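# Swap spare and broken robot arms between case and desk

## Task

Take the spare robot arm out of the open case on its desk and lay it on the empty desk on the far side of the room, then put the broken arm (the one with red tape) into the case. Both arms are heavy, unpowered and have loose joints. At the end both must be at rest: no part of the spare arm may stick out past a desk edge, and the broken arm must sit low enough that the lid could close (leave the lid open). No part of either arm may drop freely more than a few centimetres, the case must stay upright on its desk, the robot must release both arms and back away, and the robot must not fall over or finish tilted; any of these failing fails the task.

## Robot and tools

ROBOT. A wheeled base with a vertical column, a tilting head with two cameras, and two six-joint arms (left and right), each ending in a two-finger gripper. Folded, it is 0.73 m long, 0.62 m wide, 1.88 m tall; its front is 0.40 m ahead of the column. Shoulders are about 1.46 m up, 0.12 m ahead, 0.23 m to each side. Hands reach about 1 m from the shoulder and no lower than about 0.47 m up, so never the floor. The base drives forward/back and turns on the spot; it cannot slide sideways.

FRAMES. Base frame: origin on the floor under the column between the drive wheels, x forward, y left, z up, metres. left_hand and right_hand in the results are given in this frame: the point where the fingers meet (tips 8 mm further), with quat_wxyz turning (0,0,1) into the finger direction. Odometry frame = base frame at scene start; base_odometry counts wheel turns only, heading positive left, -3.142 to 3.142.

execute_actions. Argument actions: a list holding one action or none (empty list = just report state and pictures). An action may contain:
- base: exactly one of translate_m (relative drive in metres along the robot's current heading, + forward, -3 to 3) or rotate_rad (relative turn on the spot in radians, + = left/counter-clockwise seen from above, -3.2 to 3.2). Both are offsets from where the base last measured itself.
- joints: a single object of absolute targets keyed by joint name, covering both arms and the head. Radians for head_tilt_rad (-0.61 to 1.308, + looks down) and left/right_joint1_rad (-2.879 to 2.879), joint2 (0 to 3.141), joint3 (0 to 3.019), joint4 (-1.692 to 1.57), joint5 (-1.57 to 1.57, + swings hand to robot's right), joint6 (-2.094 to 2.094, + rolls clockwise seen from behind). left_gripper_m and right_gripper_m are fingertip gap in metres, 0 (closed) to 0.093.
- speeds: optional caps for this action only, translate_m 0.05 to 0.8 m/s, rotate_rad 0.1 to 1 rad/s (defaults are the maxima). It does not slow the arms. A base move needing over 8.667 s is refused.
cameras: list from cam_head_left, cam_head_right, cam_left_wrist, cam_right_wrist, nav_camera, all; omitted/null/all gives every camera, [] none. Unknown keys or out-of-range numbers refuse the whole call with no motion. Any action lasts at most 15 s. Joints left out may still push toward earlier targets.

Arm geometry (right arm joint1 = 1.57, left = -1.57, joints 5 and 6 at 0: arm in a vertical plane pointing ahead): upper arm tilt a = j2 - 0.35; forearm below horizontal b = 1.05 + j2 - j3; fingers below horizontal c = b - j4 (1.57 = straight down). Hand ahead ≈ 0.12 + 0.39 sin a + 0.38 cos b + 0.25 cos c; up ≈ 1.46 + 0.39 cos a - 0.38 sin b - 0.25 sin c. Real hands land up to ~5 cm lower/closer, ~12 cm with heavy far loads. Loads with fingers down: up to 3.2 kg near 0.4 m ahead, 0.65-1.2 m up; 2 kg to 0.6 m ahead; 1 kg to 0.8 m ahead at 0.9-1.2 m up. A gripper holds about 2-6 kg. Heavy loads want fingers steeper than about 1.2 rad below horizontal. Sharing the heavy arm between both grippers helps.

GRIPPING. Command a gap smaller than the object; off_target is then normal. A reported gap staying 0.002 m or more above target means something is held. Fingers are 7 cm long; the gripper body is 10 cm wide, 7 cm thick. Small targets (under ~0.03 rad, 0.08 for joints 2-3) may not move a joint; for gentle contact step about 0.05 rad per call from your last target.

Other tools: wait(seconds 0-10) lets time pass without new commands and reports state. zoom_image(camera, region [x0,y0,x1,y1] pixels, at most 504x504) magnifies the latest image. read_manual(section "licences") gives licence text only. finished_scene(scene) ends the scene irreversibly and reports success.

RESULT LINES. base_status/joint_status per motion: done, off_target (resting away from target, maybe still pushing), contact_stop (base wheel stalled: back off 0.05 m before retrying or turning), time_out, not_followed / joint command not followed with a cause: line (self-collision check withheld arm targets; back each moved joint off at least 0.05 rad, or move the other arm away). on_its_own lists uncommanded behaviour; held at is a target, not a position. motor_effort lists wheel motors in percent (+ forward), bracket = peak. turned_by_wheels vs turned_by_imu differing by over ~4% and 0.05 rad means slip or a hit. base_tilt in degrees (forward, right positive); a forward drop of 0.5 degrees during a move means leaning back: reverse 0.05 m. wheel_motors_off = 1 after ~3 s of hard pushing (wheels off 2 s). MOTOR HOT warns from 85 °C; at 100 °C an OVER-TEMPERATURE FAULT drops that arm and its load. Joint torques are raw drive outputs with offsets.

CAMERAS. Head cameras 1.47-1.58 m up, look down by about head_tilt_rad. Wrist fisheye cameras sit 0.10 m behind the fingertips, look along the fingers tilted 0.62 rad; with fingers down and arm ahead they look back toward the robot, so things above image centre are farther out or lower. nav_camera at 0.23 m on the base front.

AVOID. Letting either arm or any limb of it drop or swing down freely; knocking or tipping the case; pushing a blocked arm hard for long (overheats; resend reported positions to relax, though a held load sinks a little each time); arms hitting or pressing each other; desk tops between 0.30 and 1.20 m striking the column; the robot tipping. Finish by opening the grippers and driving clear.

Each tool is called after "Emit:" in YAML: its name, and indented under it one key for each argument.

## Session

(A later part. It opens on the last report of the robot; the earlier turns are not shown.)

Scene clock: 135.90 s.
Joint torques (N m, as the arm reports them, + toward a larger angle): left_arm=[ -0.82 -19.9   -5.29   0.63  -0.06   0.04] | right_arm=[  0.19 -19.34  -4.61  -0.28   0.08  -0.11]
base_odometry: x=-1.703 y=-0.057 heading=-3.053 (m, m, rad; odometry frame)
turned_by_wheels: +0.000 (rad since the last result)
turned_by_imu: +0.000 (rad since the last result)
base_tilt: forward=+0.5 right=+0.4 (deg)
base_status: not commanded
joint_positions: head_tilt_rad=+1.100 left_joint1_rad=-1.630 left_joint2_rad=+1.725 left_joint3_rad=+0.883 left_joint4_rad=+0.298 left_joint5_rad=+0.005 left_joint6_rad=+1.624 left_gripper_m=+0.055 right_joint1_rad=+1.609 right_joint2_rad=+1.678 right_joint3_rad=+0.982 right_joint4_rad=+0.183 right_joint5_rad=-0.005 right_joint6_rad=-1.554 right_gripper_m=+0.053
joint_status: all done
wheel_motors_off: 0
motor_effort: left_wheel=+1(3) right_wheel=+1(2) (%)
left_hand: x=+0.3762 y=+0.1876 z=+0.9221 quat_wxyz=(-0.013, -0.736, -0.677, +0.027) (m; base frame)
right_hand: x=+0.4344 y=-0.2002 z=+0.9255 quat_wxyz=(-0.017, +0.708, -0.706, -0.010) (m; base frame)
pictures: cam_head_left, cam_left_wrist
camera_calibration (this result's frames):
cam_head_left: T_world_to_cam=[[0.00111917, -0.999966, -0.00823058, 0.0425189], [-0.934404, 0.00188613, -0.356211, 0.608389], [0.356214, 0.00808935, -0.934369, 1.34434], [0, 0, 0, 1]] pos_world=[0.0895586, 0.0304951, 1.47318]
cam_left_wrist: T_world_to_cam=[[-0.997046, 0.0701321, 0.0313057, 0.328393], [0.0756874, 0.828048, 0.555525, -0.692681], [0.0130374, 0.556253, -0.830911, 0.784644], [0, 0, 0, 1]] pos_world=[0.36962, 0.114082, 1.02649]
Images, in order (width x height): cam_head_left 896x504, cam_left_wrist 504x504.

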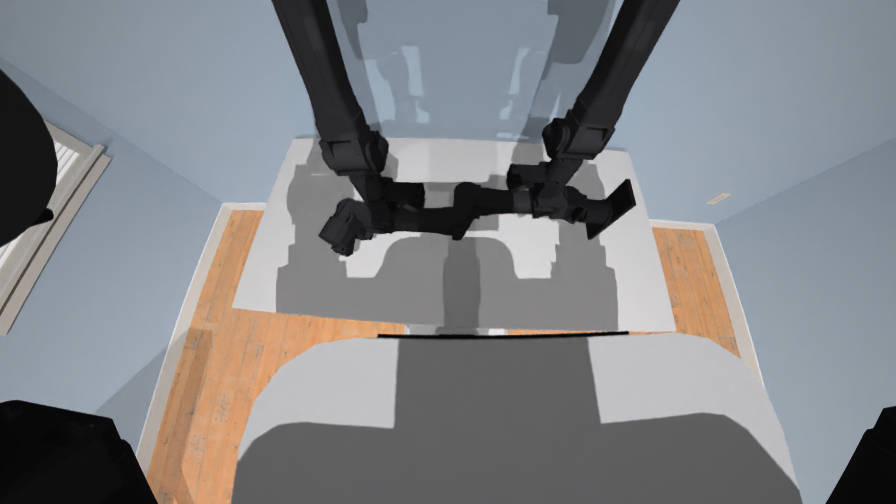

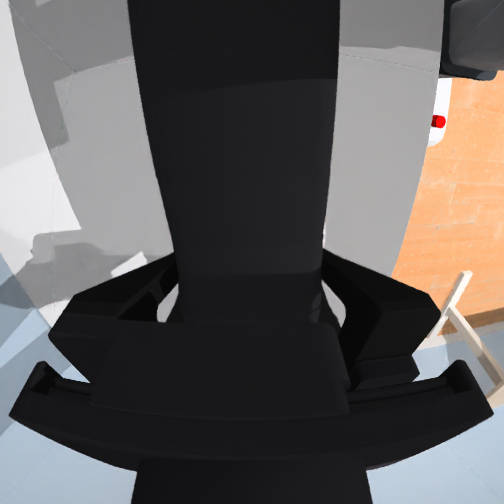

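Emit:
execute_actions:
  actions:
    - {"joints":{"right_joint2_rad":1.65,"right_joint3_rad":0.985,"right_joint4_rad":0.19,"left_joint2_rad":1.68,"left_joint3_rad":0.88,"left_joint4_rad":0.33}}
  cameras: []

Emit:
execute_actions:
  actions:
    - {"joints":{"right_joint2_rad":1.70,"right_joint3_rad":1.025,"left_joint2_rad":1.73,"left_joint3_rad":0.92}}
  cameras: []

Emit:
execute_actions:
  actions:
    - {"joints":{"right_joint2_rad":1.74,"right_joint3_rad":1.06,"left_joint2_rad":1.78,"left_joint3_rad":0.965}}
  cameras: ["cam_head_left"]

Emit:
zoom_image:
  camera: "cam_head_left"
  region: [250,130,450,330]

Scene clock: 140.77 s.
Joint torques (N m, as the arm reports them, + toward a larger angle): left_arm=[ -1.55 -18.66  -5.04   0.88  -0.01   0.02] | right_arm=[  1.02 -19.44  -4.84   0.2    0.06  -0.12]
base_odometry: x=-1.703 y=-0.057 heading=-3.053 (m, m, rad; odometry frame)
turned_by_wheels: +0.000 (rad since the last result)
turned_by_imu: -0.001 (rad since the last result)
base_tilt: forward=+0.5 right=+0.4 (deg)
base_status: not commanded
joint_positions: head_tilt_rad=+1.100 left_joint1_rad=-1.629 left_joint2_rad=+1.768 left_joint3_rad=+0.917 left_joint4_rad=+0.309 left_joint5_rad=+0.003 left_joint6_rad=+1.625 left_gripper_m=+0.055 right_joint1_rad=+1.609 right_joint2_rad=+1.722 right_joint3_rad=+1.017 right_joint4_rad=+0.199 right_joint5_rad=-0.005 right_joint6_rad=-1.554 right_gripper_m=+0.053
joint_status: all done
wheel_motors_off: 0
motor_effort: left_wheel=-2(1) right_wheel=+2(1) (%)
left_hand: x=+0.3768 y=+0.1878 z=+0.9067 quat_wxyz=(-0.013, -0.736, -0.677, +0.025) (m; base frame)
right_hand: x=+0.4363 y=-0.1997 z=+0.9098 quat_wxyz=(-0.020, +0.708, -0.706, -0.008) (m; base frame)
pictures: none
No camera images: the call's "cameras" was empty. Leave "cameras" out to get every camera's image.

Scene clock: 141.50 s.
Joint torques (N m, as the arm reports them, + toward a larger angle): left_arm=[ -1.21 -17.99  -4.68   0.86   0.17  -0.02] | right_arm=[  0.74 -20.14  -5.18  -0.23   0.08  -0.14]
base_odometry: x=-1.703 y=-0.057 heading=-3.053 (m, m, rad; odometry frame)
turned_by_wheels: +0.000 (rad since the last result)
turned_by_imu: +0.000 (rad since the last result)
base_tilt: forward=+0.5 right=+0.4 (deg)
base_status: not commanded
joint_positions: head_tilt_rad=+1.100 left_joint1_rad=-1.628 left_joint2_rad=+1.803 left_joint3_rad=+0.950 left_joint4_rad=+0.311 left_joint5_rad=-0.001 left_joint6_rad=+1.627 left_gripper_m=+0.055 right_joint1_rad=+1.609 right_joint2_rad=+1.773 right_joint3_rad=+1.060 right_joint4_rad=+0.205 right_joint5_rad=-0.007 right_joint6_rad=-1.552 right_gripper_m=+0.053
joint_status: all done
wheel_motors_off: 0
motor_effort: left_wheel=+0(2) right_wheel=+0(1) (%)
left_hand: x=+0.3773 y=+0.1886 z=+0.8935 quat_wxyz=(-0.011, -0.736, -0.676, +0.023) (m; base frame)
right_hand: x=+0.4366 y=-0.1990 z=+0.8909 quat_wxyz=(-0.020, +0.707, -0.707, -0.009) (m; base frame)
pictures: none
No camera images: the call's "cameras" was empty. Leave "cameras" out to get every camera's image.

Scene clock: 142.27 s.
Joint torques (N m, as the arm reports them, + toward a larger angle): left_arm=[ -1.16 -14.5   -2.2    0.89   0.21  -0.02] | right_arm=[  0.5  -19.76  -5.53  -0.3    0.16  -0.11]
base_odometry: x=-1.703 y=-0.057 heading=-3.053 (m, m, rad; odometry frame)
turned_by_wheels: +0.000 (rad since the last result)
turned_by_imu: +0.000 (rad since the last result)
base_tilt: forward=+0.5 right=+0.4 (deg)
base_status: not commanded
joint_positions: head_tilt_rad=+1.100 left_joint1_rad=-1.630 left_joint2_rad=+1.814 left_joint3_rad=+0.961 left_joint4_rad=+0.311 left_joint5_rad=-0.002 left_joint6_rad=+1.627 left_gripper_m=+0.055 right_joint1_rad=+1.606 right_joint2_rad=+1.813 right_joint3_rad=+1.100 right_joint4_rad=+0.210 right_joint5_rad=-0.007 right_joint6_rad=-1.552 right_gripper_m=+0.053
joint_status: all done
wheel_motors_off: 0
motor_effort: left_wheel=+2(1) right_wheel=+0(1) (%)
left_hand: x=+0.3782 y=+0.1870 z=+0.8895 quat_wxyz=(-0.012, -0.737, -0.676, +0.023) (m; base frame)
right_hand: x=+0.4391 y=-0.1999 z=+0.8755 quat_wxyz=(-0.020, +0.706, -0.708, -0.007) (m; base frame)
pictures: cam_head_left
camera_calibration (this result's frames):
cam_head_left: T_world_to_cam=[[0.00111917, -0.999966, -0.00823058, 0.0425189], [-0.934404, 0.00188613, -0.356211, 0.608389], [0.356214, 0.00808935, -0.934369, 1.34434], [0, 0, 0, 1]] pos_world=[0.0895586, 0.0304951, 1.47318]
Images, in order (width x height): cam_head_left 896x504.

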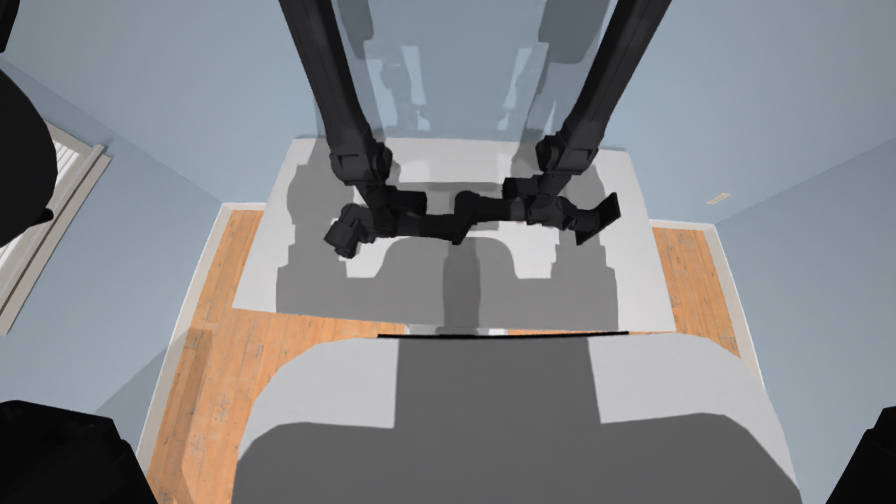

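Region (250, 130, 450, 330) of cam_head_left's 896x504 image, scaled by 2.520, with more detail than that image has.

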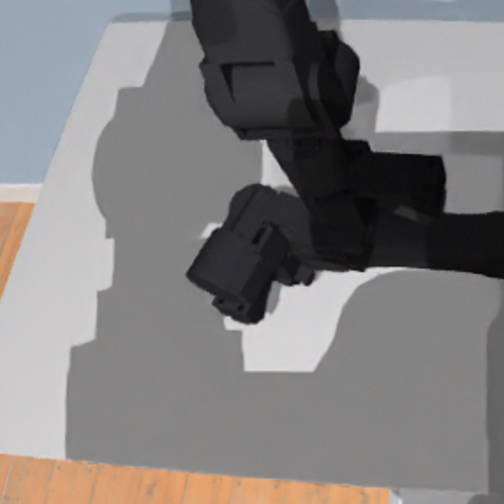

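Tip contact. Shift right with joint 1.

Emit:
execute_actions:
  actions:
    - {"joints":{"left_joint1_rad":-1.68,"right_joint1_rad":1.56}}
  cameras: []

Emit:
execute_actions:
  actions:
    - {"joints":{"left_joint1_rad":-1.725,"right_joint1_rad":1.515}}
  cameras: []

Emit:
execute_actions:
  actions:
    - {"joints":{"left_joint1_rad":-1.76,"right_joint1_rad":1.48,"left_joint2_rad":1.82,"left_joint3_rad":1.0,"right_joint2_rad":1.77,"right_joint3_rad":1.08}}
  cameras: ["cam_head_left"]

Emit:
zoom_image:
  camera: "cam_head_left"
  region: [250,130,450,330]

Scene clock: 147.67 s.
Joint torques (N m, as the arm reports them, + toward a larger angle): left_arm=[ -1.92 -15.66  -2.75   0.87   0.44   0.17] | right_arm=[ -0.64 -20.41  -5.65  -0.44   0.3    0.1 ]
base_odometry: x=-1.703 y=-0.057 heading=-3.053 (m, m, rad; odometry frame)
turned_by_wheels: +0.000 (rad since the last result)
turned_by_imu: -0.001 (rad since the last result)
base_tilt: forward=+0.5 right=+0.4 (deg)
base_status: not commanded
joint_positions: head_tilt_rad=+1.100 left_joint1_rad=-1.673 left_joint2_rad=+1.825 left_joint3_rad=+0.968 left_joint4_rad=+0.311 left_joint5_rad=-0.006 left_joint6_rad=+1.606 left_gripper_m=+0.055 right_joint1_rad=+1.566 right_joint2_rad=+1.817 right_joint3_rad=+1.100 right_joint4_rad=+0.210 right_joint5_rad=-0.011 right_joint6_rad=-1.571 right_gripper_m=+0.053
joint_status: all done
wheel_motors_off: 0
motor_effort: left_wheel=-2(0) right_wheel=+0(1) (%)
left_hand: x=+0.3745 y=+0.1600 z=+0.8875 quat_wxyz=(-0.021, -0.737, -0.675, +0.037) (m; base frame)
right_hand: x=+0.4373 y=-0.2269 z=+0.8741 quat_wxyz=(-0.008, +0.706, -0.708, +0.003) (m; base frame)
pictures: none
No camera images: the call's "cameras" was empty. Leave "cameras" out to get every camera's image.

Scene clock: 148.43 s.
Joint torques (N m, as the arm reports them, + toward a larger angle): left_arm=[ -3.07 -16.8   -3.75   0.93   0.65   0.31] | right_arm=[ -2.16 -20.86  -5.75  -0.36   0.5    0.17]
base_odometry: x=-1.703 y=-0.057 heading=-3.053 (m, m, rad; odometry frame)
turned_by_wheels: +0.000 (rad since the last result)
turned_by_imu: +0.000 (rad since the last result)
base_tilt: forward=+0.5 right=+0.4 (deg)
base_status: not commanded
joint_positions: head_tilt_rad=+1.100 left_joint1_rad=-1.707 left_joint2_rad=+1.840 left_joint3_rad=+0.983 left_joint4_rad=+0.311 left_joint5_rad=-0.010 left_joint6_rad=+1.593 left_gripper_m=+0.055 right_joint1_rad=+1.533 right_joint2_rad=+1.817 right_joint3_rad=+1.099 right_joint4_rad=+0.210 right_joint5_rad=-0.015 right_joint6_rad=-1.585 right_gripper_m=+0.053
joint_status: all done
wheel_motors_off: 0
motor_effort: left_wheel=+1(0) right_wheel=+1(1) (%)
left_hand: x=+0.3739 y=+0.1383 z=+0.8842 quat_wxyz=(-0.030, -0.738, -0.673, +0.045) (m; base frame)
right_hand: x=+0.4367 y=-0.2488 z=+0.8745 quat_wxyz=(+0.001, +0.706, -0.709, +0.012) (m; base frame)
pictures: none
No camera images: the call's "cameras" was empty. Leave "cameras" out to get every camera's image.

Scene clock: 149.30 s.
Joint torques (N m, as the arm reports them, + toward a larger angle): left_arm=[ -3.39 -16.65  -3.67   0.85   0.71   0.32] | right_arm=[ -2.56 -19.92  -5.54  -0.38   0.43   0.21]
base_odometry: x=-1.703 y=-0.057 heading=-3.053 (m, m, rad; odometry frame)
turned_by_wheels: +0.000 (rad since the last result)
turned_by_imu: +0.000 (rad since the last result)
base_tilt: forward=+0.5 right=+0.4 (deg)
base_status: not commanded
joint_positions: head_tilt_rad=+1.100 left_joint1_rad=-1.747 left_joint2_rad=+1.877 left_joint3_rad=+1.016 left_joint4_rad=+0.311 left_joint5_rad=-0.011 left_joint6_rad=+1.589 left_gripper_m=+0.055 right_joint1_rad=+1.492 right_joint2_rad=+1.848 right_joint3_rad=+1.114 right_joint4_rad=+0.210 right_joint5_rad=-0.012 right_joint6_rad=-1.588 right_gripper_m=+0.053
joint_status: all done
wheel_motors_off: 0
motor_effort: left_wheel=+0(0) right_wheel=+2(2) (%)
left_hand: x=+0.3704 y=+0.1106 z=+0.8739 quat_wxyz=(-0.041, -0.743, -0.666, +0.058) (m; base frame)
right_hand: x=+0.4267 y=-0.2773 z=+0.8651 quat_wxyz=(+0.020, +0.699, -0.715, +0.019) (m; base frame)
pictures: cam_head_left
camera_calibration (this result's frames):
cam_head_left: T_world_to_cam=[[0.00111917, -0.999966, -0.00823058, 0.0425189], [-0.934404, 0.00188613, -0.356211, 0.608389], [0.356214, 0.00808935, -0.934369, 1.34434], [0, 0, 0, 1]] pos_world=[0.0895586, 0.0304951, 1.47318]
Images, in order (width x height): cam_head_left 896x504.

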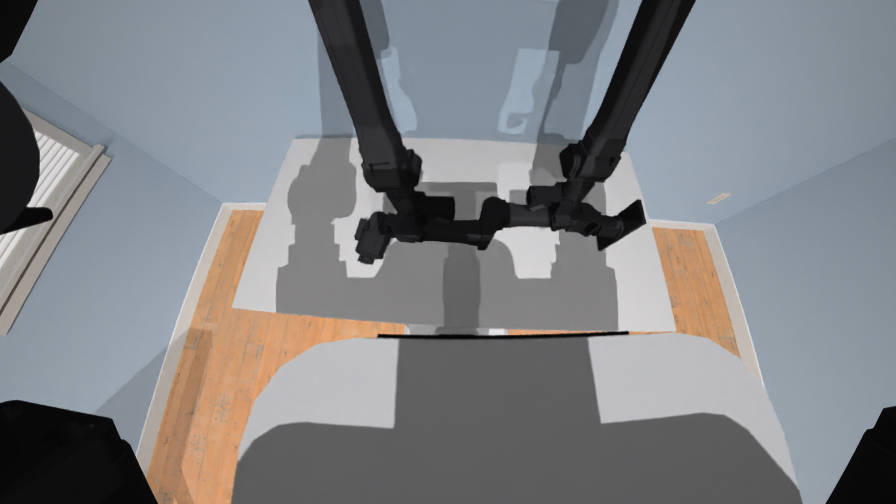

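Region (250, 130, 450, 330) of cam_head_left's 896x504 image, scaled by 2.520, with more detail than that image has.

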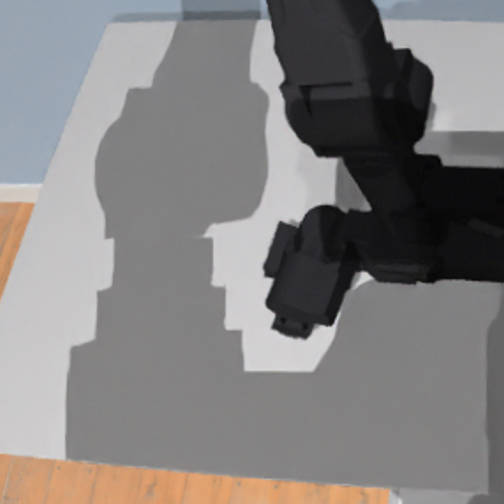

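Emit:
execute_actions:
  actions:
    - {"base":{"rotate_rad":-0.07},"speeds":{"rotate_rad":0.1},"joints":{"left_joint6_rad":1.56,"right_joint6_rad":-1.62,"left_joint2_rad":1.87,"left_joint3_rad":1.05,"right_joint2_rad":1.81,"right_joint3_rad":1.12}}
  cameras: []

Emit:
execute_actions:
  actions:
    - {"joints":{"left_joint2_rad":1.92,"left_joint3_rad":1.1,"right_joint2_rad":1.85,"right_joint3_rad":1.16}}
  cameras: []

Emit:
execute_actions:
  actions:
    - {"joints":{"left_joint2_rad":1.97,"left_joint3_rad":1.15,"right_joint2_rad":1.89,"right_joint3_rad":1.2}}
  cameras: ["cam_head_left"]

Scene clock: 153.87 s.
Joint torques (N m, as the arm reports them, + toward a larger angle): left_arm=[ -3.55 -17.    -3.93   0.69   0.15  -0.02] | right_arm=[ -2.43 -20.3   -5.97  -0.07   0.36  -0.07]
base_odometry: x=-1.703 y=-0.057 heading=-3.121 (m, m, rad; odometry frame)
turned_by_wheels: -0.068 (rad since the last result)
turned_by_imu: -0.068 (rad since the last result)
base_tilt: forward=+0.5 right=+0.4 (deg)
base_status: done
joint_positions: head_tilt_rad=+1.100 left_joint1_rad=-1.743 left_joint2_rad=+1.937 left_joint3_rad=+1.070 left_joint4_rad=+0.316 left_joint5_rad=+0.001 left_joint6_rad=+1.569 left_gripper_m=+0.055 right_joint1_rad=+1.492 right_joint2_rad=+1.888 right_joint3_rad=+1.162 right_joint4_rad=+0.205 right_joint5_rad=-0.011 right_joint6_rad=-1.608 right_gripper_m=+0.053
joint_status: all done
wheel_motors_off: 0
motor_effort: left_wheel=+1(47) right_wheel=+1(48) (%)
left_hand: x=+0.3683 y=+0.1081 z=+0.8518 quat_wxyz=(-0.043, -0.735, -0.674, +0.062) (m; base frame)
right_hand: x=+0.4315 y=-0.2790 z=+0.8492 quat_wxyz=(+0.020, +0.706, -0.707, +0.021) (m; base frame)
pictures: none
No camera images: the call's "cameras" was empty. Leave "cameras" out to get every camera's image.

Scene clock: 154.50 s.
Joint torques (N m, as the arm reports them, + toward a larger angle): left_arm=[ -3.93 -17.13  -4.11   0.65   0.16  -0.06] | right_arm=[ -2.41 -20.07  -5.97  -0.44   0.11  -0.06]
base_odometry: x=-1.703 y=-0.057 heading=-3.121 (m, m, rad; odometry frame)
turned_by_wheels: +0.000 (rad since the last result)
turned_by_imu: +0.000 (rad since the last result)
base_tilt: forward=+0.5 right=+0.4 (deg)
base_status: not commanded
joint_positions: head_tilt_rad=+1.100 left_joint1_rad=-1.742 left_joint2_rad=+1.984 left_joint3_rad=+1.123 left_joint4_rad=+0.316 left_joint5_rad=+0.001 left_joint6_rad=+1.570 left_gripper_m=+0.055 right_joint1_rad=+1.492 right_joint2_rad=+1.925 right_joint3_rad=+1.201 right_joint4_rad=+0.207 right_joint5_rad=-0.005 right_joint6_rad=-1.607 right_gripper_m=+0.053
joint_status: all done
wheel_motors_off: 0
motor_effort: left_wheel=+5(7) right_wheel=-2(1) (%)
left_hand: x=+0.3707 y=+0.1059 z=+0.8330 quat_wxyz=(-0.045, -0.735, -0.674, +0.060) (m; base frame)
right_hand: x=+0.4331 y=-0.2810 z=+0.8347 quat_wxyz=(+0.020, +0.706, -0.708, +0.024) (m; base frame)
pictures: none
No camera images: the call's "cameras" was empty. Leave "cameras" out to get every camera's image.

Scene clock: 155.20 s.
Joint torques (N m, as the arm reports them, + toward a larger angle): left_arm=[ -3.88 -17.86  -4.3    0.71   0.18  -0.02] | right_arm=[ -2.7  -19.74  -6.    -0.49   0.1   -0.09]
base_odometry: x=-1.703 y=-0.057 heading=-3.121 (m, m, rad; odometry frame)
turned_by_wheels: +0.000 (rad since the last result)
turned_by_imu: +0.000 (rad since the last result)
base_tilt: forward=+0.5 right=+0.5 (deg)
base_status: not commanded
joint_positions: head_tilt_rad=+1.100 left_joint1_rad=-1.741 left_joint2_rad=+2.035 left_joint3_rad=+1.176 left_joint4_rad=+0.316 left_joint5_rad=+0.001 left_joint6_rad=+1.569 left_gripper_m=+0.055 right_joint1_rad=+1.491 right_joint2_rad=+1.967 right_joint3_rad=+1.242 right_joint4_rad=+0.209 right_joint5_rad=-0.003 right_joint6_rad=-1.607 right_gripper_m=+0.053
joint_status: all done
wheel_motors_off: 0
motor_effort: left_wheel=+7(6) right_wheel=+0(1) (%)
left_hand: x=+0.3702 y=+0.1039 z=+0.8135 quat_wxyz=(-0.045, -0.735, -0.675, +0.059) (m; base frame)
right_hand: x=+0.4321 y=-0.2830 z=+0.8188 quat_wxyz=(+0.021, +0.705, -0.708, +0.026) (m; base frame)
pictures: cam_head_left
camera_calibration (this result's frames):
cam_head_left: T_world_to_cam=[[0.00111917, -0.999966, -0.00823058, 0.0425189], [-0.934404, 0.00188613, -0.356211, 0.608389], [0.356214, 0.00808935, -0.934369, 1.34434], [0, 0, 0, 1]] pos_world=[0.0895586, 0.0304951, 1.47318]
Images, in order (width x height): cam_head_left 896x504.

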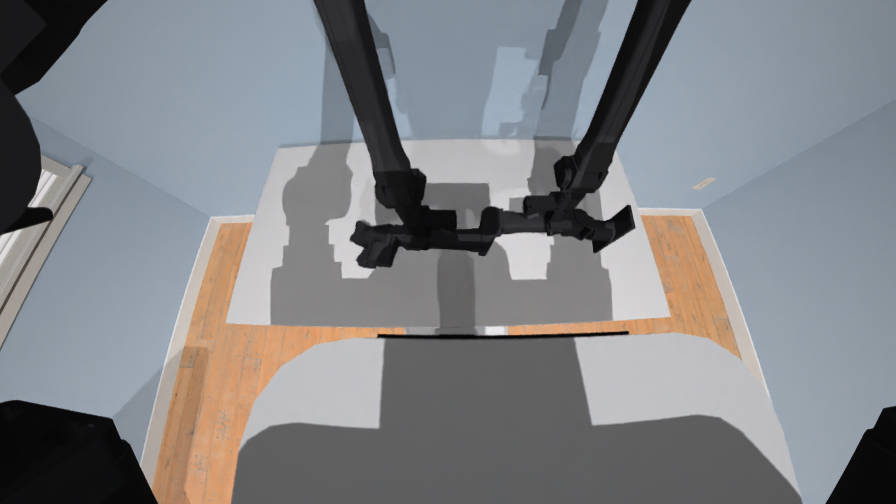

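Emit:
execute_actions:
  actions:
    - {"joints":{"left_joint2_rad":2.02,"left_joint3_rad":1.205,"right_joint2_rad":1.93,"right_joint3_rad":1.24}}
  cameras: []

Emit:
execute_actions:
  actions:
    - {"joints":{"left_joint2_rad":2.07,"left_joint3_rad":1.26,"right_joint2_rad":1.97,"right_joint3_rad":1.28}}
  cameras: []

Emit:
execute_actions:
  actions:
    - {"joints":{"left_joint2_rad":2.12,"left_joint3_rad":1.31,"right_joint2_rad":2.02,"right_joint3_rad":1.32}}
  cameras: []

Emit:
execute_actions:
  actions:
    - {"joints":{"left_joint2_rad":2.17,"left_joint3_rad":1.34,"right_joint2_rad":2.06,"right_joint3_rad":1.34}}
  cameras: ["cam_head_left"]

Scene clock: 160.90 s.
Joint torques (N m, as the arm reports them, + toward a larger angle): left_arm=[ -3.83 -15.84  -2.8    0.7    0.31  -0.05] | right_arm=[ -2.22 -20.51  -6.15  -0.36   0.1   -0.03]
base_odometry: x=-1.703 y=-0.057 heading=-3.121 (m, m, rad; odometry frame)
turned_by_wheels: +0.000 (rad since the last result)
turned_by_imu: -0.001 (rad since the last result)
base_tilt: forward=+0.5 right=+0.4 (deg)
base_status: not commanded
joint_positions: head_tilt_rad=+1.100 left_joint1_rad=-1.742 left_joint2_rad=+2.065 left_joint3_rad=+1.210 left_joint4_rad=+0.316 left_joint5_rad=-0.002 left_joint6_rad=+1.570 left_gripper_m=+0.055 right_joint1_rad=+1.488 right_joint2_rad=+2.006 right_joint3_rad=+1.284 right_joint4_rad=+0.211 right_joint5_rad=-0.005 right_joint6_rad=-1.607 right_gripper_m=+0.053
joint_status: all done
wheel_motors_off: 0
motor_effort: left_wheel=+5(6) right_wheel=-1(0) (%)
left_hand: x=+0.3708 y=+0.1014 z=+0.8015 quat_wxyz=(-0.046, -0.735, -0.674, +0.057) (m; base frame)
right_hand: x=+0.4334 y=-0.2858 z=+0.8038 quat_wxyz=(+0.020, +0.705, -0.708, +0.028) (m; base frame)
pictures: none
No camera images: the call's "cameras" was empty. Leave "cameras" out to get every camera's image.

Scene clock: 161.53 s.
Joint torques (N m, as the arm reports them, + toward a larger angle): left_arm=[ -3.96 -16.07  -3.21   0.74   0.04  -0.03] | right_arm=[ -1.75 -18.87  -5.48  -0.24  -0.07  -0.03]
base_odometry: x=-1.703 y=-0.057 heading=-3.121 (m, m, rad; odometry frame)
turned_by_wheels: +0.000 (rad since the last result)
turned_by_imu: +0.000 (rad since the last result)
base_tilt: forward=+0.5 right=+0.4 (deg)
base_status: not commanded
joint_positions: head_tilt_rad=+1.100 left_joint1_rad=-1.744 left_joint2_rad=+2.118 left_joint3_rad=+1.272 left_joint4_rad=+0.316 left_joint5_rad=+0.004 left_joint6_rad=+1.569 left_gripper_m=+0.055 right_joint1_rad=+1.483 right_joint2_rad=+2.033 right_joint3_rad=+1.316 right_joint4_rad=+0.211 right_joint5_rad=+0.000 right_joint6_rad=-1.609 right_gripper_m=+0.053
joint_status: all done
wheel_motors_off: 0
motor_effort: left_wheel=+6(4) right_wheel=-1(2) (%)
left_hand: x=+0.3725 y=+0.0957 z=+0.7810 quat_wxyz=(-0.052, -0.735, -0.674, +0.057) (m; base frame)
right_hand: x=+0.4353 y=-0.2915 z=+0.7936 quat_wxyz=(+0.021, +0.705, -0.708, +0.033) (m; base frame)
pictures: none
No camera images: the call's "cameras" was empty. Leave "cameras" out to get every camera's image.

Scene clock: 162.17 s.
Joint torques (N m, as the arm reports them, + toward a larger angle): left_arm=[ -4.14 -16.55  -3.88   0.71  -0.01   0.09] | right_arm=[ -1.9  -16.81  -3.18  -0.26  -0.07   0.01]
base_odometry: x=-1.703 y=-0.057 heading=-3.121 (m, m, rad; odometry frame)
turned_by_wheels: +0.000 (rad since the last result)
turned_by_imu: +0.000 (rad since the last result)
base_tilt: forward=+0.5 right=+0.4 (deg)
base_status: not commanded
joint_positions: head_tilt_rad=+1.100 left_joint1_rad=-1.741 left_joint2_rad=+2.176 left_joint3_rad=+1.332 left_joint4_rad=+0.316 left_joint5_rad=+0.005 left_joint6_rad=+1.558 left_gripper_m=+0.055 right_joint1_rad=+1.483 right_joint2_rad=+2.052 right_joint3_rad=+1.335 right_joint4_rad=+0.210 right_joint5_rad=+0.000 right_joint6_rad=-1.616 right_gripper_m=+0.053
joint_status: all done
wheel_motors_off: 0
motor_effort: left_wheel=+6(5) right_wheel=+0(0) (%)
left_hand: x=+0.3686 y=+0.0952 z=+0.7589 quat_wxyz=(-0.052, -0.730, -0.679, +0.056) (m; base frame)
right_hand: x=+0.4346 y=-0.2920 z=+0.7862 quat_wxyz=(+0.022, +0.707, -0.706, +0.033) (m; base frame)
pictures: none
No camera images: the call's "cameras" was empty. Leave "cameras" out to get every camera's image.

Scene clock: 162.70 s.
Joint torques (N m, as the arm reports them, + toward a larger angle): left_arm=[ -4.13 -12.32  -2.     0.74   0.     0.09] | right_arm=[ -1.76 -14.08  -1.74  -0.02   0.     0.04]
base_odometry: x=-1.703 y=-0.057 heading=-3.121 (m, m, rad; odometry frame)
turned_by_wheels: +0.000 (rad since the last result)
turned_by_imu: +0.000 (rad since the last result)
base_tilt: forward=+0.5 right=+0.3 (deg)
base_status: not commanded
joint_positions: head_tilt_rad=+1.100 left_joint1_rad=-1.741 left_joint2_rad=+2.179 left_joint3_rad=+1.334 left_joint4_rad=+0.316 left_joint5_rad=+0.005 left_joint6_rad=+1.557 left_gripper_m=+0.055 right_joint1_rad=+1.483 right_joint2_rad=+2.054 right_joint3_rad=+1.339 right_joint4_rad=+0.205 right_joint5_rad=+0.000 right_joint6_rad=-1.616 right_gripper_m=+0.053
joint_status: all done
wheel_motors_off: 0
motor_effort: left_wheel=+7(6) right_wheel=-1(1) (%)
left_hand: x=+0.3682 y=+0.0951 z=+0.7580 quat_wxyz=(-0.051, -0.730, -0.679, +0.056) (m; base frame)
right_hand: x=+0.4345 y=-0.2921 z=+0.7854 quat_wxyz=(+0.023, +0.707, -0.706, +0.031) (m; base frame)
pictures: cam_head_left
camera_calibration (this result's frames):
cam_head_left: T_world_to_cam=[[0.00111917, -0.999966, -0.00823058, 0.0425189], [-0.934404, 0.00188613, -0.356211, 0.608389], [0.356215, 0.00808935, -0.934369, 1.34434], [0, 0, 0, 1]] pos_world=[0.0895586, 0.0304951, 1.47318]
Images, in order (width x height): cam_head_left 896x504.

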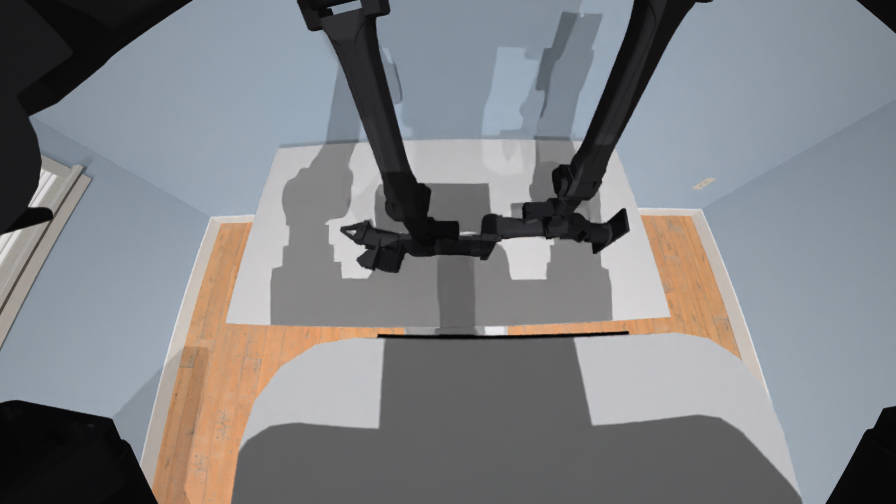

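Emit:
execute_actions:
  actions:
    - {"joints":{"left_gripper_m":0.093,"right_gripper_m":0.093,"left_joint1_rad":-1.745}}
  cameras: []

Emit:
execute_actions:
  actions:
    - {"joints":{"left_joint2_rad":2.07,"left_joint3_rad":1.25,"right_joint2_rad":1.95,"right_joint3_rad":1.26}}
  cameras: []

Emit:
execute_actions:
  actions:
    - {"joints":{"left_joint2_rad":1.97,"left_joint3_rad":1.15,"right_joint2_rad":1.85,"right_joint3_rad":1.16}}
  cameras: []

Emit:
execute_actions:
  actions:
    - {"joints":{"left_joint1_rad":-1.62,"right_joint1_rad":1.6,"left_joint6_rad":1.6,"right_joint6_rad":-1.57,"left_joint2_rad":1.5,"left_joint3_rad":0.73,"left_joint4_rad":0.26,"right_joint2_rad":1.47,"right_joint3_rad":0.85,"right_joint4_rad":0.11}}
  cameras: ["cam_head_left"]

Emit:
execute_actions:
  actions:
    - {"base":{"translate_m":-1.53},"joints":{"head_tilt_rad":0.86}}
  cameras: []

Emit:
execute_actions:
  actions:
    - {"base":{"rotate_rad":1.65}}
  cameras: ["cam_head_left"]

Scene clock: 173.23 s.
Joint torques (N m, as the arm reports them, + toward a larger angle): left_arm=[ -2.83 -12.87  -2.09   0.75   0.14   0.1 ] | right_arm=[ -2.07 -13.67  -1.78  -0.18   0.     0.  ]
base_odometry: x=-1.703 y=-0.057 heading=-3.121 (m, m, rad; odometry frame)
turned_by_wheels: +0.000 (rad since the last result)
turned_by_imu: -0.001 (rad since the last result)
base_tilt: forward=+0.5 right=+0.4 (deg)
base_status: not commanded
joint_positions: head_tilt_rad=+1.100 left_joint1_rad=-1.740 left_joint2_rad=+2.178 left_joint3_rad=+1.336 left_joint4_rad=+0.316 left_joint5_rad=+0.002 left_joint6_rad=+1.557 left_gripper_m=+0.093 right_joint1_rad=+1.483 right_joint2_rad=+2.054 right_joint3_rad=+1.339 right_joint4_rad=+0.199 right_joint5_rad=+0.000 right_joint6_rad=-1.616 right_gripper_m=+0.093
joint_status: all done
wheel_motors_off: 0
motor_effort: left_wheel=+5(6) right_wheel=+0(1) (%)
left_hand: x=+0.3696 y=+0.0958 z=+0.7577 quat_wxyz=(-0.051, -0.730, -0.680, +0.054) (m; base frame)
right_hand: x=+0.4331 y=-0.2920 z=+0.7854 quat_wxyz=(+0.025, +0.707, -0.706, +0.029) (m; base frame)
pictures: none
No camera images: the call's "cameras" was empty. Leave "cameras" out to get every camera's image.

Scene clock: 174.10 s.
Joint torques (N m, as the arm reports them, + toward a larger angle): left_arm=[ -2.85 -12.29  -2.49   0.77   0.16   0.09] | right_arm=[ -2.89 -14.67  -1.79   0.46  -0.01   0.03]
base_odometry: x=-1.703 y=-0.057 heading=-3.121 (m, m, rad; odometry frame)
turned_by_wheels: +0.000 (rad since the last result)
turned_by_imu: +0.000 (rad since the last result)
base_tilt: forward=+0.5 right=+0.3 (deg)
base_status: not commanded
joint_positions: head_tilt_rad=+1.100 left_joint1_rad=-1.740 left_joint2_rad=+2.076 left_joint3_rad=+1.252 left_joint4_rad=+0.315 left_joint5_rad=+0.001 left_joint6_rad=+1.556 left_gripper_m=+0.093 right_joint1_rad=+1.483 right_joint2_rad=+1.951 right_joint3_rad=+1.264 right_joint4_rad=+0.193 right_joint5_rad=+0.000 right_joint6_rad=-1.616 right_gripper_m=+0.093
joint_status: all done
wheel_motors_off: 0
motor_effort: left_wheel=+7(7) right_wheel=-1(3) (%)
left_hand: x=+0.3892 y=+0.0996 z=+0.7939 quat_wxyz=(-0.057, -0.729, -0.680, +0.048) (m; base frame)
right_hand: x=+0.4517 y=-0.2900 z=+0.8229 quat_wxyz=(+0.018, +0.707, -0.706, +0.037) (m; base frame)
pictures: none
No camera images: the call's "cameras" was empty. Leave "cameras" out to get every camera's image.

Scene clock: 174.97 s.
Joint torques (N m, as the arm reports them, + toward a larger angle): left_arm=[ -2.96 -12.19  -2.42   0.59   0.15   0.08] | right_arm=[ -1.67 -15.14  -1.72   0.11  -0.08  -0.02]
base_odometry: x=-1.703 y=-0.057 heading=-3.121 (m, m, rad; odometry frame)
turned_by_wheels: +0.000 (rad since the last result)
turned_by_imu: +0.000 (rad since the last result)
base_tilt: forward=+0.5 right=+0.4 (deg)
base_status: not commanded
joint_positions: head_tilt_rad=+1.100 left_joint1_rad=-1.740 left_joint2_rad=+1.968 left_joint3_rad=+1.154 left_joint4_rad=+0.317 left_joint5_rad=+0.001 left_joint6_rad=+1.556 left_gripper_m=+0.093 right_joint1_rad=+1.483 right_joint2_rad=+1.856 right_joint3_rad=+1.163 right_joint4_rad=+0.193 right_joint5_rad=+0.000 right_joint6_rad=-1.616 right_gripper_m=+0.093
joint_status: all done
wheel_motors_off: 0
motor_effort: left_wheel=+5(7) right_wheel=-2(2) (%)
left_hand: x=+0.4002 y=+0.1045 z=+0.8338 quat_wxyz=(-0.062, -0.729, -0.681, +0.044) (m; base frame)
right_hand: x=+0.4478 y=-0.2870 z=+0.8598 quat_wxyz=(+0.020, +0.707, -0.706, +0.035) (m; base frame)
pictures: none
No camera images: the call's "cameras" was empty. Leave "cameras" out to get every camera's image.

Scene clock: 176.10 s.
Joint torques (N m, as the arm reports them, + toward a larger angle): left_arm=[ -0.37 -10.58  -2.56  -0.23   0.19   0.12] | right_arm=[ -0.01 -12.62  -1.15   0.14  -0.05   0.22]
base_odometry: x=-1.703 y=-0.057 heading=-3.121 (m, m, rad; odometry frame)
turned_by_wheels: +0.000 (rad since the last result)
turned_by_imu: +0.000 (rad since the last result)
base_tilt: forward=+0.5 right=+0.4 (deg)
base_status: not commanded
joint_positions: head_tilt_rad=+1.100 left_joint1_rad=-1.620 left_joint2_rad=+1.490 left_joint3_rad=+0.743 left_joint4_rad=+0.273 left_joint5_rad=-0.001 left_joint6_rad=+1.592 left_gripper_m=+0.093 right_joint1_rad=+1.612 right_joint2_rad=+1.453 right_joint3_rad=+0.854 right_joint4_rad=+0.112 right_joint5_rad=-0.002 right_joint6_rad=-1.581 right_gripper_m=+0.093
joint_status: all done
wheel_motors_off: 0
motor_effort: left_wheel=+7(10) right_wheel=-2(3) (%)
left_hand: x=+0.4012 y=+0.1971 z=+0.9980 quat_wxyz=(-0.033, -0.722, -0.691, -0.003) (m; base frame)
right_hand: x=+0.4481 y=-0.2015 z=+1.0022 quat_wxyz=(-0.026, +0.717, -0.696, +0.000) (m; base frame)
pictures: cam_head_left
camera_calibration (this result's frames):
cam_head_left: T_world_to_cam=[[0.00111917, -0.999966, -0.00823058, 0.0425189], [-0.934404, 0.00188613, -0.356211, 0.608389], [0.356214, 0.00808935, -0.934369, 1.34434], [0, 0, 0, 1]] pos_world=[0.0895586, 0.0304951, 1.47318]
Images, in order (width x height): cam_head_left 896x504.

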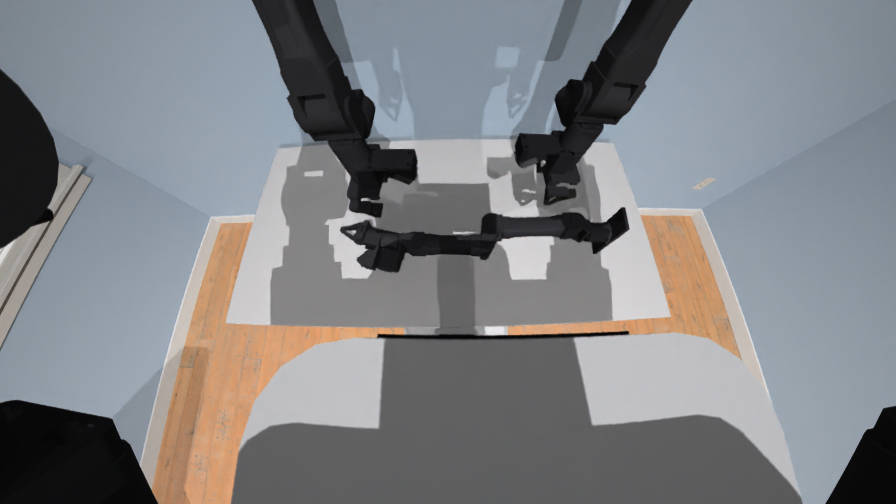

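Scene clock: 179.93 s.
Joint torques (N m, as the arm reports them, + toward a larger angle): left_arm=[ -0.18 -10.8   -1.97  -0.21   0.18   0.12] | right_arm=[ -0.26 -13.01  -0.63   0.27  -0.05   0.17]
base_odometry: x=-0.174 y=-0.026 heading=-3.121 (m, m, rad; odometry frame)
turned_by_wheels: +0.000 (rad since the last result)
turned_by_imu: +0.002 (rad since the last result)
base_tilt: forward=+0.5 right=+0.3 (deg)
base_status: done
joint_positions: head_tilt_rad=+0.874 left_joint1_rad=-1.620 left_joint2_rad=+1.491 left_joint3_rad=+0.733 left_joint4_rad=+0.273 left_joint5_rad=-0.001 left_joint6_rad=+1.592 left_gripper_m=+0.093 right_joint1_rad=+1.612 right_joint2_rad=+1.456 right_joint3_rad=+0.849 right_joint4_rad=+0.112 right_joint5_rad=-0.002 right_joint6_rad=-1.581 right_gripper_m=+0.093
joint_status: all done
wheel_motors_off: 0
motor_effort: left_wheel=-1(43) right_wheel=+1(67) (%)
left_hand: x=+0.3950 y=+0.1973 z=+0.9985 quat_wxyz=(-0.029, -0.723, -0.691, +0.001) (m; base frame)
right_hand: x=+0.4433 y=-0.2016 z=+1.0013 quat_wxyz=(-0.023, +0.717, -0.696, -0.003) (m; base frame)
pictures: none
No camera images: the call's "cameras" was empty. Leave "cameras" out to get every camera's image.

Scene clock: 183.33 s.
Joint torques (N m, as the arm reports them, + toward a larger angle): left_arm=[ -0.42 -10.56  -2.08  -0.21   0.17   0.13] | right_arm=[ -0.01 -12.7   -0.78   0.26  -0.07   0.12]
base_odometry: x=-0.174 y=-0.026 heading=-1.474 (m, m, rad; odometry frame)
turned_by_wheels: +1.647 (rad since the last result)
turned_by_imu: +1.653 (rad since the last result)
base_tilt: forward=+0.5 right=+0.4 (deg)
base_status: done
joint_positions: head_tilt_rad=+0.874 left_joint1_rad=-1.620 left_joint2_rad=+1.491 left_joint3_rad=+0.733 left_joint4_rad=+0.273 left_joint5_rad=-0.001 left_joint6_rad=+1.592 left_gripper_m=+0.093 right_joint1_rad=+1.607 right_joint2_rad=+1.456 right_joint3_rad=+0.852 right_joint4_rad=+0.112 right_joint5_rad=-0.002 right_joint6_rad=-1.581 right_gripper_m=+0.093
joint_status: not commanded
wheel_motors_off: 0
motor_effort: left_wheel=-9(29) right_wheel=+9(50) (%)
left_hand: x=+0.3950 y=+0.1975 z=+0.9985 quat_wxyz=(-0.029, -0.723, -0.691, +0.001) (m; base frame)
right_hand: x=+0.4455 y=-0.2042 z=+1.0011 quat_wxyz=(-0.023, +0.717, -0.697, +0.000) (m; base frame)
pictures: cam_head_left
camera_calibration (this result's frames):
cam_head_left: T_world_to_cam=[[0.0029296, -0.999966, -0.00777255, 0.041723], [-0.83121, 0.00188613, -0.555955, 0.910835], [0.55595, 0.00808935, -0.831176, 1.17544], [0, 0, 0, 1]] pos_world=[0.103487, 0.0304951, 1.48371]
Images, in order (width x height): cam_head_left 896x504.

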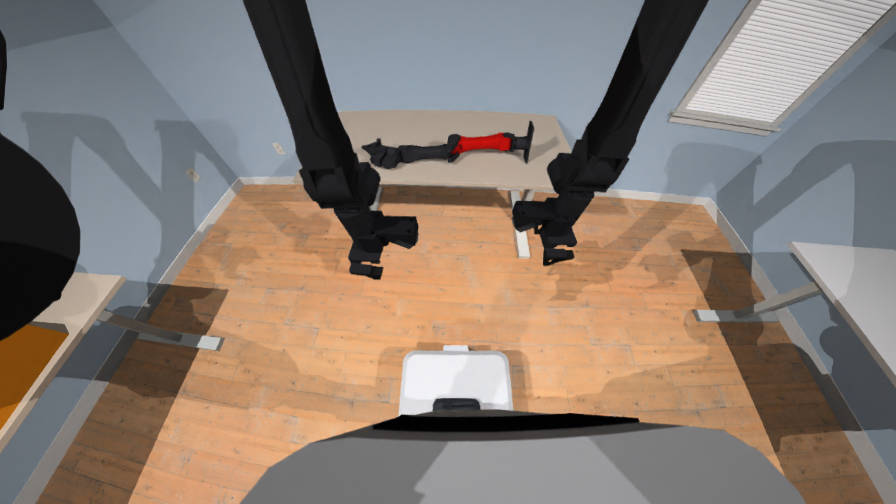

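Emit:
execute_actions:
  actions:
    - {"base":{"translate_m":0.78},"joints":{"head_tilt_rad":1.1,"left_joint1_rad":-1.6,"right_joint1_rad":1.62}}
  cameras: []

Emit:
execute_actions:
  actions:
    - {"joints":{"left_joint2_rad":1.8,"left_joint3_rad":0.94,"left_joint4_rad":0.34,"right_joint2_rad":1.73,"right_joint3_rad":1.01,"right_joint4_rad":0.2}}
  cameras: ["cam_head_left","cam_left_wrist","cam_right_wrist"]

Scene clock: 191.07 s.
Joint torques (N m, as the arm reports them, + toward a larger angle): left_arm=[  0.12 -10.87  -2.11  -0.14   0.17   0.11] | right_arm=[  2.06 -13.41  -0.98   0.04  -0.07   0.16]
base_odometry: x=-0.098 y=-0.802 heading=-1.474 (m, m, rad; odometry frame)
turned_by_wheels: +0.000 (rad since the last result)
turned_by_imu: -0.002 (rad since the last result)
base_tilt: forward=+0.5 right=+0.4 (deg)
base_status: done
joint_positions: head_tilt_rad=+1.099 left_joint1_rad=-1.604 left_joint2_rad=+1.492 left_joint3_rad=+0.736 left_joint4_rad=+0.273 left_joint5_rad=-0.001 left_joint6_rad=+1.592 left_gripper_m=+0.093 right_joint1_rad=+1.609 right_joint2_rad=+1.458 right_joint3_rad=+0.854 right_joint4_rad=+0.112 right_joint5_rad=-0.002 right_joint6_rad=-1.581 right_gripper_m=+0.093
joint_status: all done
wheel_motors_off: 0
motor_effort: left_wheel=-2(42) right_wheel=+1(59) (%)
left_hand: x=+0.3962 y=+0.2063 z=+0.9978 quat_wxyz=(-0.024, -0.720, -0.694, -0.005) (m; base frame)
right_hand: x=+0.4458 y=-0.2033 z=+1.0007 quat_wxyz=(-0.024, +0.717, -0.697, -0.001) (m; base frame)
pictures: none
No camera images: the call's "cameras" was empty. Leave "cameras" out to get every camera's image.

Scene clock: 192.20 s.
Joint torques (N m, as the arm reports them, + toward a larger angle): left_arm=[ -0.08 -12.9   -2.82   0.44   0.17   0.12] | right_arm=[  1.95 -14.67  -1.85   0.41  -0.07   0.18]
base_odometry: x=-0.098 y=-0.802 heading=-1.474 (m, m, rad; odometry frame)
turned_by_wheels: +0.000 (rad since the last result)
turned_by_imu: +0.000 (rad since the last result)
base_tilt: forward=+0.5 right=+0.4 (deg)
base_status: not commanded
joint_positions: head_tilt_rad=+1.099 left_joint1_rad=-1.604 left_joint2_rad=+1.812 left_joint3_rad=+0.943 left_joint4_rad=+0.332 left_joint5_rad=-0.001 left_joint6_rad=+1.593 left_gripper_m=+0.093 right_joint1_rad=+1.609 right_joint2_rad=+1.746 right_joint3_rad=+1.009 right_joint4_rad=+0.201 right_joint5_rad=-0.002 right_joint6_rad=-1.581 right_gripper_m=+0.093
joint_status: all done
wheel_motors_off: 0
motor_effort: left_wheel=-3(3) right_wheel=+2(2) (%)
left_hand: x=+0.3732 y=+0.2037 z=+0.8914 quat_wxyz=(-0.005, -0.721, -0.693, +0.015) (m; base frame)
right_hand: x=+0.4189 y=-0.2006 z=+0.9030 quat_wxyz=(-0.008, +0.717, -0.697, -0.017) (m; base frame)
pictures: cam_head_left, cam_left_wrist, cam_right_wrist
camera_calibration (this result's frames):
cam_head_left: T_world_to_cam=[[0.00112059, -0.999966, -0.00823039, 0.0425185], [-0.934342, 0.00188613, -0.356373, 0.608635], [0.356376, 0.00808935, -0.934308, 1.34424], [0, 0, 0, 1]] pos_world=[0.0895702, 0.0304951, 1.47319]
cam_left_wrist: T_world_to_cam=[[-0.999303, 0.0249923, 0.0277372, 0.338408], [0.0364447, 0.8143, 0.579299, -0.69244], [-0.00810841, 0.579906, -0.814643, 0.738861], [0, 0, 0, 1]] pos_world=[0.369399, 0.126927, 0.993651]
cam_right_wrist: T_world_to_cam=[[0.99948, 0.03223, -0.000581592, -0.417681], [0.0268313, -0.821794, 0.569152, -0.690647], [0.0178658, -0.568872, -0.822232, 0.745133], [0, 0, 0, 1]] pos_world=[0.422682, -0.130223, 1.00551]
Images, in order (width x height): cam_head_left 896x504, cam_left_wrist 504x504, cam_right_wrist 504x504.

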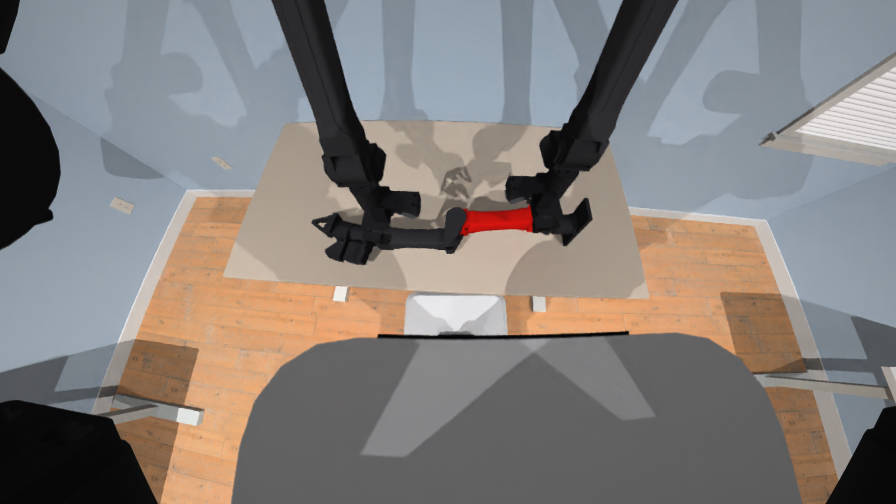

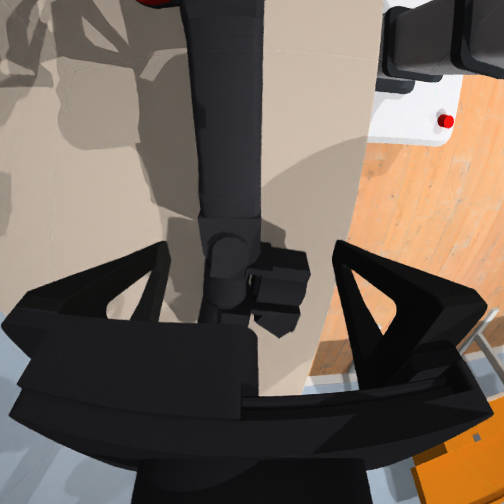

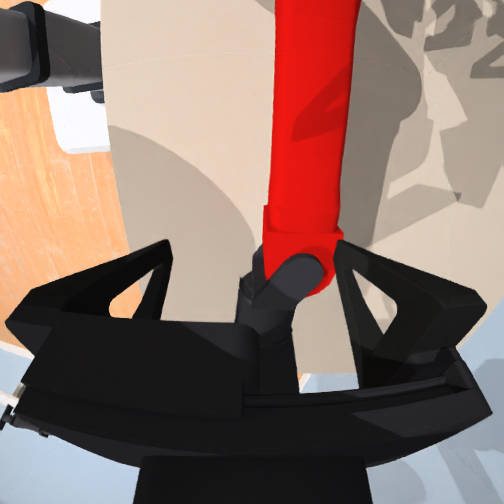

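Emit:
execute_actions:
  actions:
    - {"base":{"translate_m":0.02},"joints":{"left_joint2_rad":1.93,"left_joint3_rad":1.06,"left_joint6_rad":1.54,"right_joint1_rad":1.64,"right_joint2_rad":1.82,"right_joint3_rad":1.1}}
  cameras: []

Emit:
execute_actions:
  actions:
    - {"joints":{"left_joint2_rad":1.99,"left_joint3_rad":1.11,"right_joint2_rad":1.88,"right_joint3_rad":1.15}}
  cameras: ["cam_left_wrist","cam_right_wrist"]

Scene clock: 197.00 s.
Joint torques (N m, as the arm reports them, + toward a larger angle): left_arm=[ -0.24 -11.38  -2.86   0.38   0.16   0.  ] | right_arm=[  2.11 -12.87  -2.21   0.33  -0.1    0.15]
base_odometry: x=-0.096 y=-0.822 heading=-1.475 (m, m, rad; odometry frame)
turned_by_wheels: -0.001 (rad since the last result)
turned_by_imu: -0.001 (rad since the last result)
base_tilt: forward=+0.5 right=+0.4 (deg)
base_status: done
joint_positions: head_tilt_rad=+1.100 left_joint1_rad=-1.604 left_joint2_rad=+1.922 left_joint3_rad=+1.068 left_joint4_rad=+0.332 left_joint5_rad=-0.001 left_joint6_rad=+1.546 left_gripper_m=+0.093 right_joint1_rad=+1.632 right_joint2_rad=+1.804 right_joint3_rad=+1.107 right_joint4_rad=+0.201 right_joint5_rad=-0.001 right_joint6_rad=-1.581 right_gripper_m=+0.093
joint_status: all done
wheel_motors_off: 0
motor_effort: left_wheel=-1(38) right_wheel=+0(35) (%)
left_hand: x=+0.3845 y=+0.2022 z=+0.8473 quat_wxyz=(-0.010, -0.704, -0.710, +0.010) (m; base frame)
right_hand: x=+0.4465 y=-0.1834 z=+0.8788 quat_wxyz=(-0.029, +0.721, -0.693, -0.009) (m; base frame)
pictures: none
No camera images: the call's "cameras" was empty. Leave "cameras" out to get every camera's image.

Scene clock: 197.70 s.
Joint torques (N m, as the arm reports them, + toward a larger angle): left_arm=[  0.01 -11.19  -2.88   0.51   0.15   0.01] | right_arm=[  2.1  -14.67  -2.38   0.09  -0.05   0.16]
base_odometry: x=-0.096 y=-0.822 heading=-1.475 (m, m, rad; odometry frame)
turned_by_wheels: +0.000 (rad since the last result)
turned_by_imu: +0.000 (rad since the last result)
base_tilt: forward=+0.5 right=+0.4 (deg)
base_status: not commanded
joint_positions: head_tilt_rad=+1.100 left_joint1_rad=-1.604 left_joint2_rad=+1.985 left_joint3_rad=+1.115 left_joint4_rad=+0.332 left_joint5_rad=-0.001 left_joint6_rad=+1.546 left_gripper_m=+0.093 right_joint1_rad=+1.632 right_joint2_rad=+1.874 right_joint3_rad=+1.154 right_joint4_rad=+0.201 right_joint5_rad=-0.001 right_joint6_rad=-1.581 right_gripper_m=+0.093
joint_status: all done
wheel_motors_off: 0
motor_effort: left_wheel=-1(1) right_wheel=+0(1) (%)
left_hand: x=+0.3736 y=+0.2017 z=+0.8252 quat_wxyz=(-0.004, -0.704, -0.710, +0.015) (m; base frame)
right_hand: x=+0.4341 y=-0.1825 z=+0.8534 quat_wxyz=(-0.021, +0.721, -0.692, -0.018) (m; base frame)
pictures: cam_left_wrist, cam_right_wrist
camera_calibration (this result's frames):
cam_left_wrist: T_world_to_cam=[[-0.999314, -0.0214893, 0.03016, 0.34815], [-0.0000195451, 0.814723, 0.579851, -0.639463], [-0.0370327, 0.579452, -0.814164, 0.696532], [0, 0, 0, 1]] pos_world=[0.373693, 0.124859, 0.927384]
cam_right_wrist: T_world_to_cam=[[0.998933, 0.0429739, 0.0169395, -0.446294], [0.0264523, -0.832829, 0.552898, -0.635881], [0.0378679, -0.55186, -0.833076, 0.718082], [0, 0, 0, 1]] pos_world=[0.435446, -0.11412, 0.957355]
Images, in order (width x height): cam_left_wrist 504x504, cam_right_wrist 504x504.

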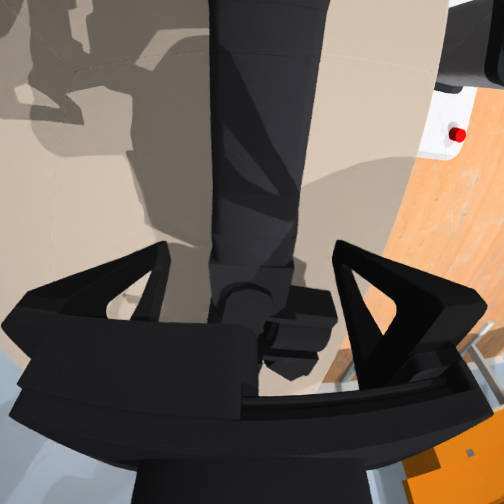

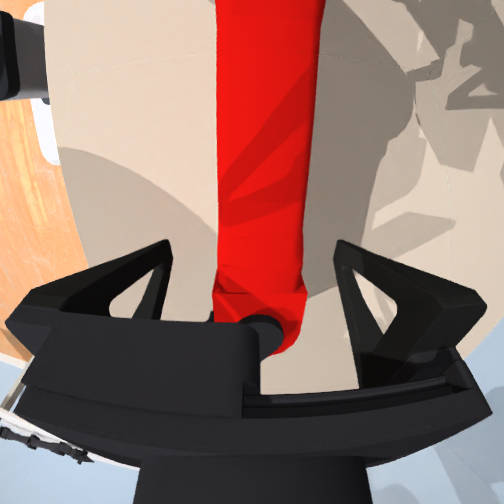

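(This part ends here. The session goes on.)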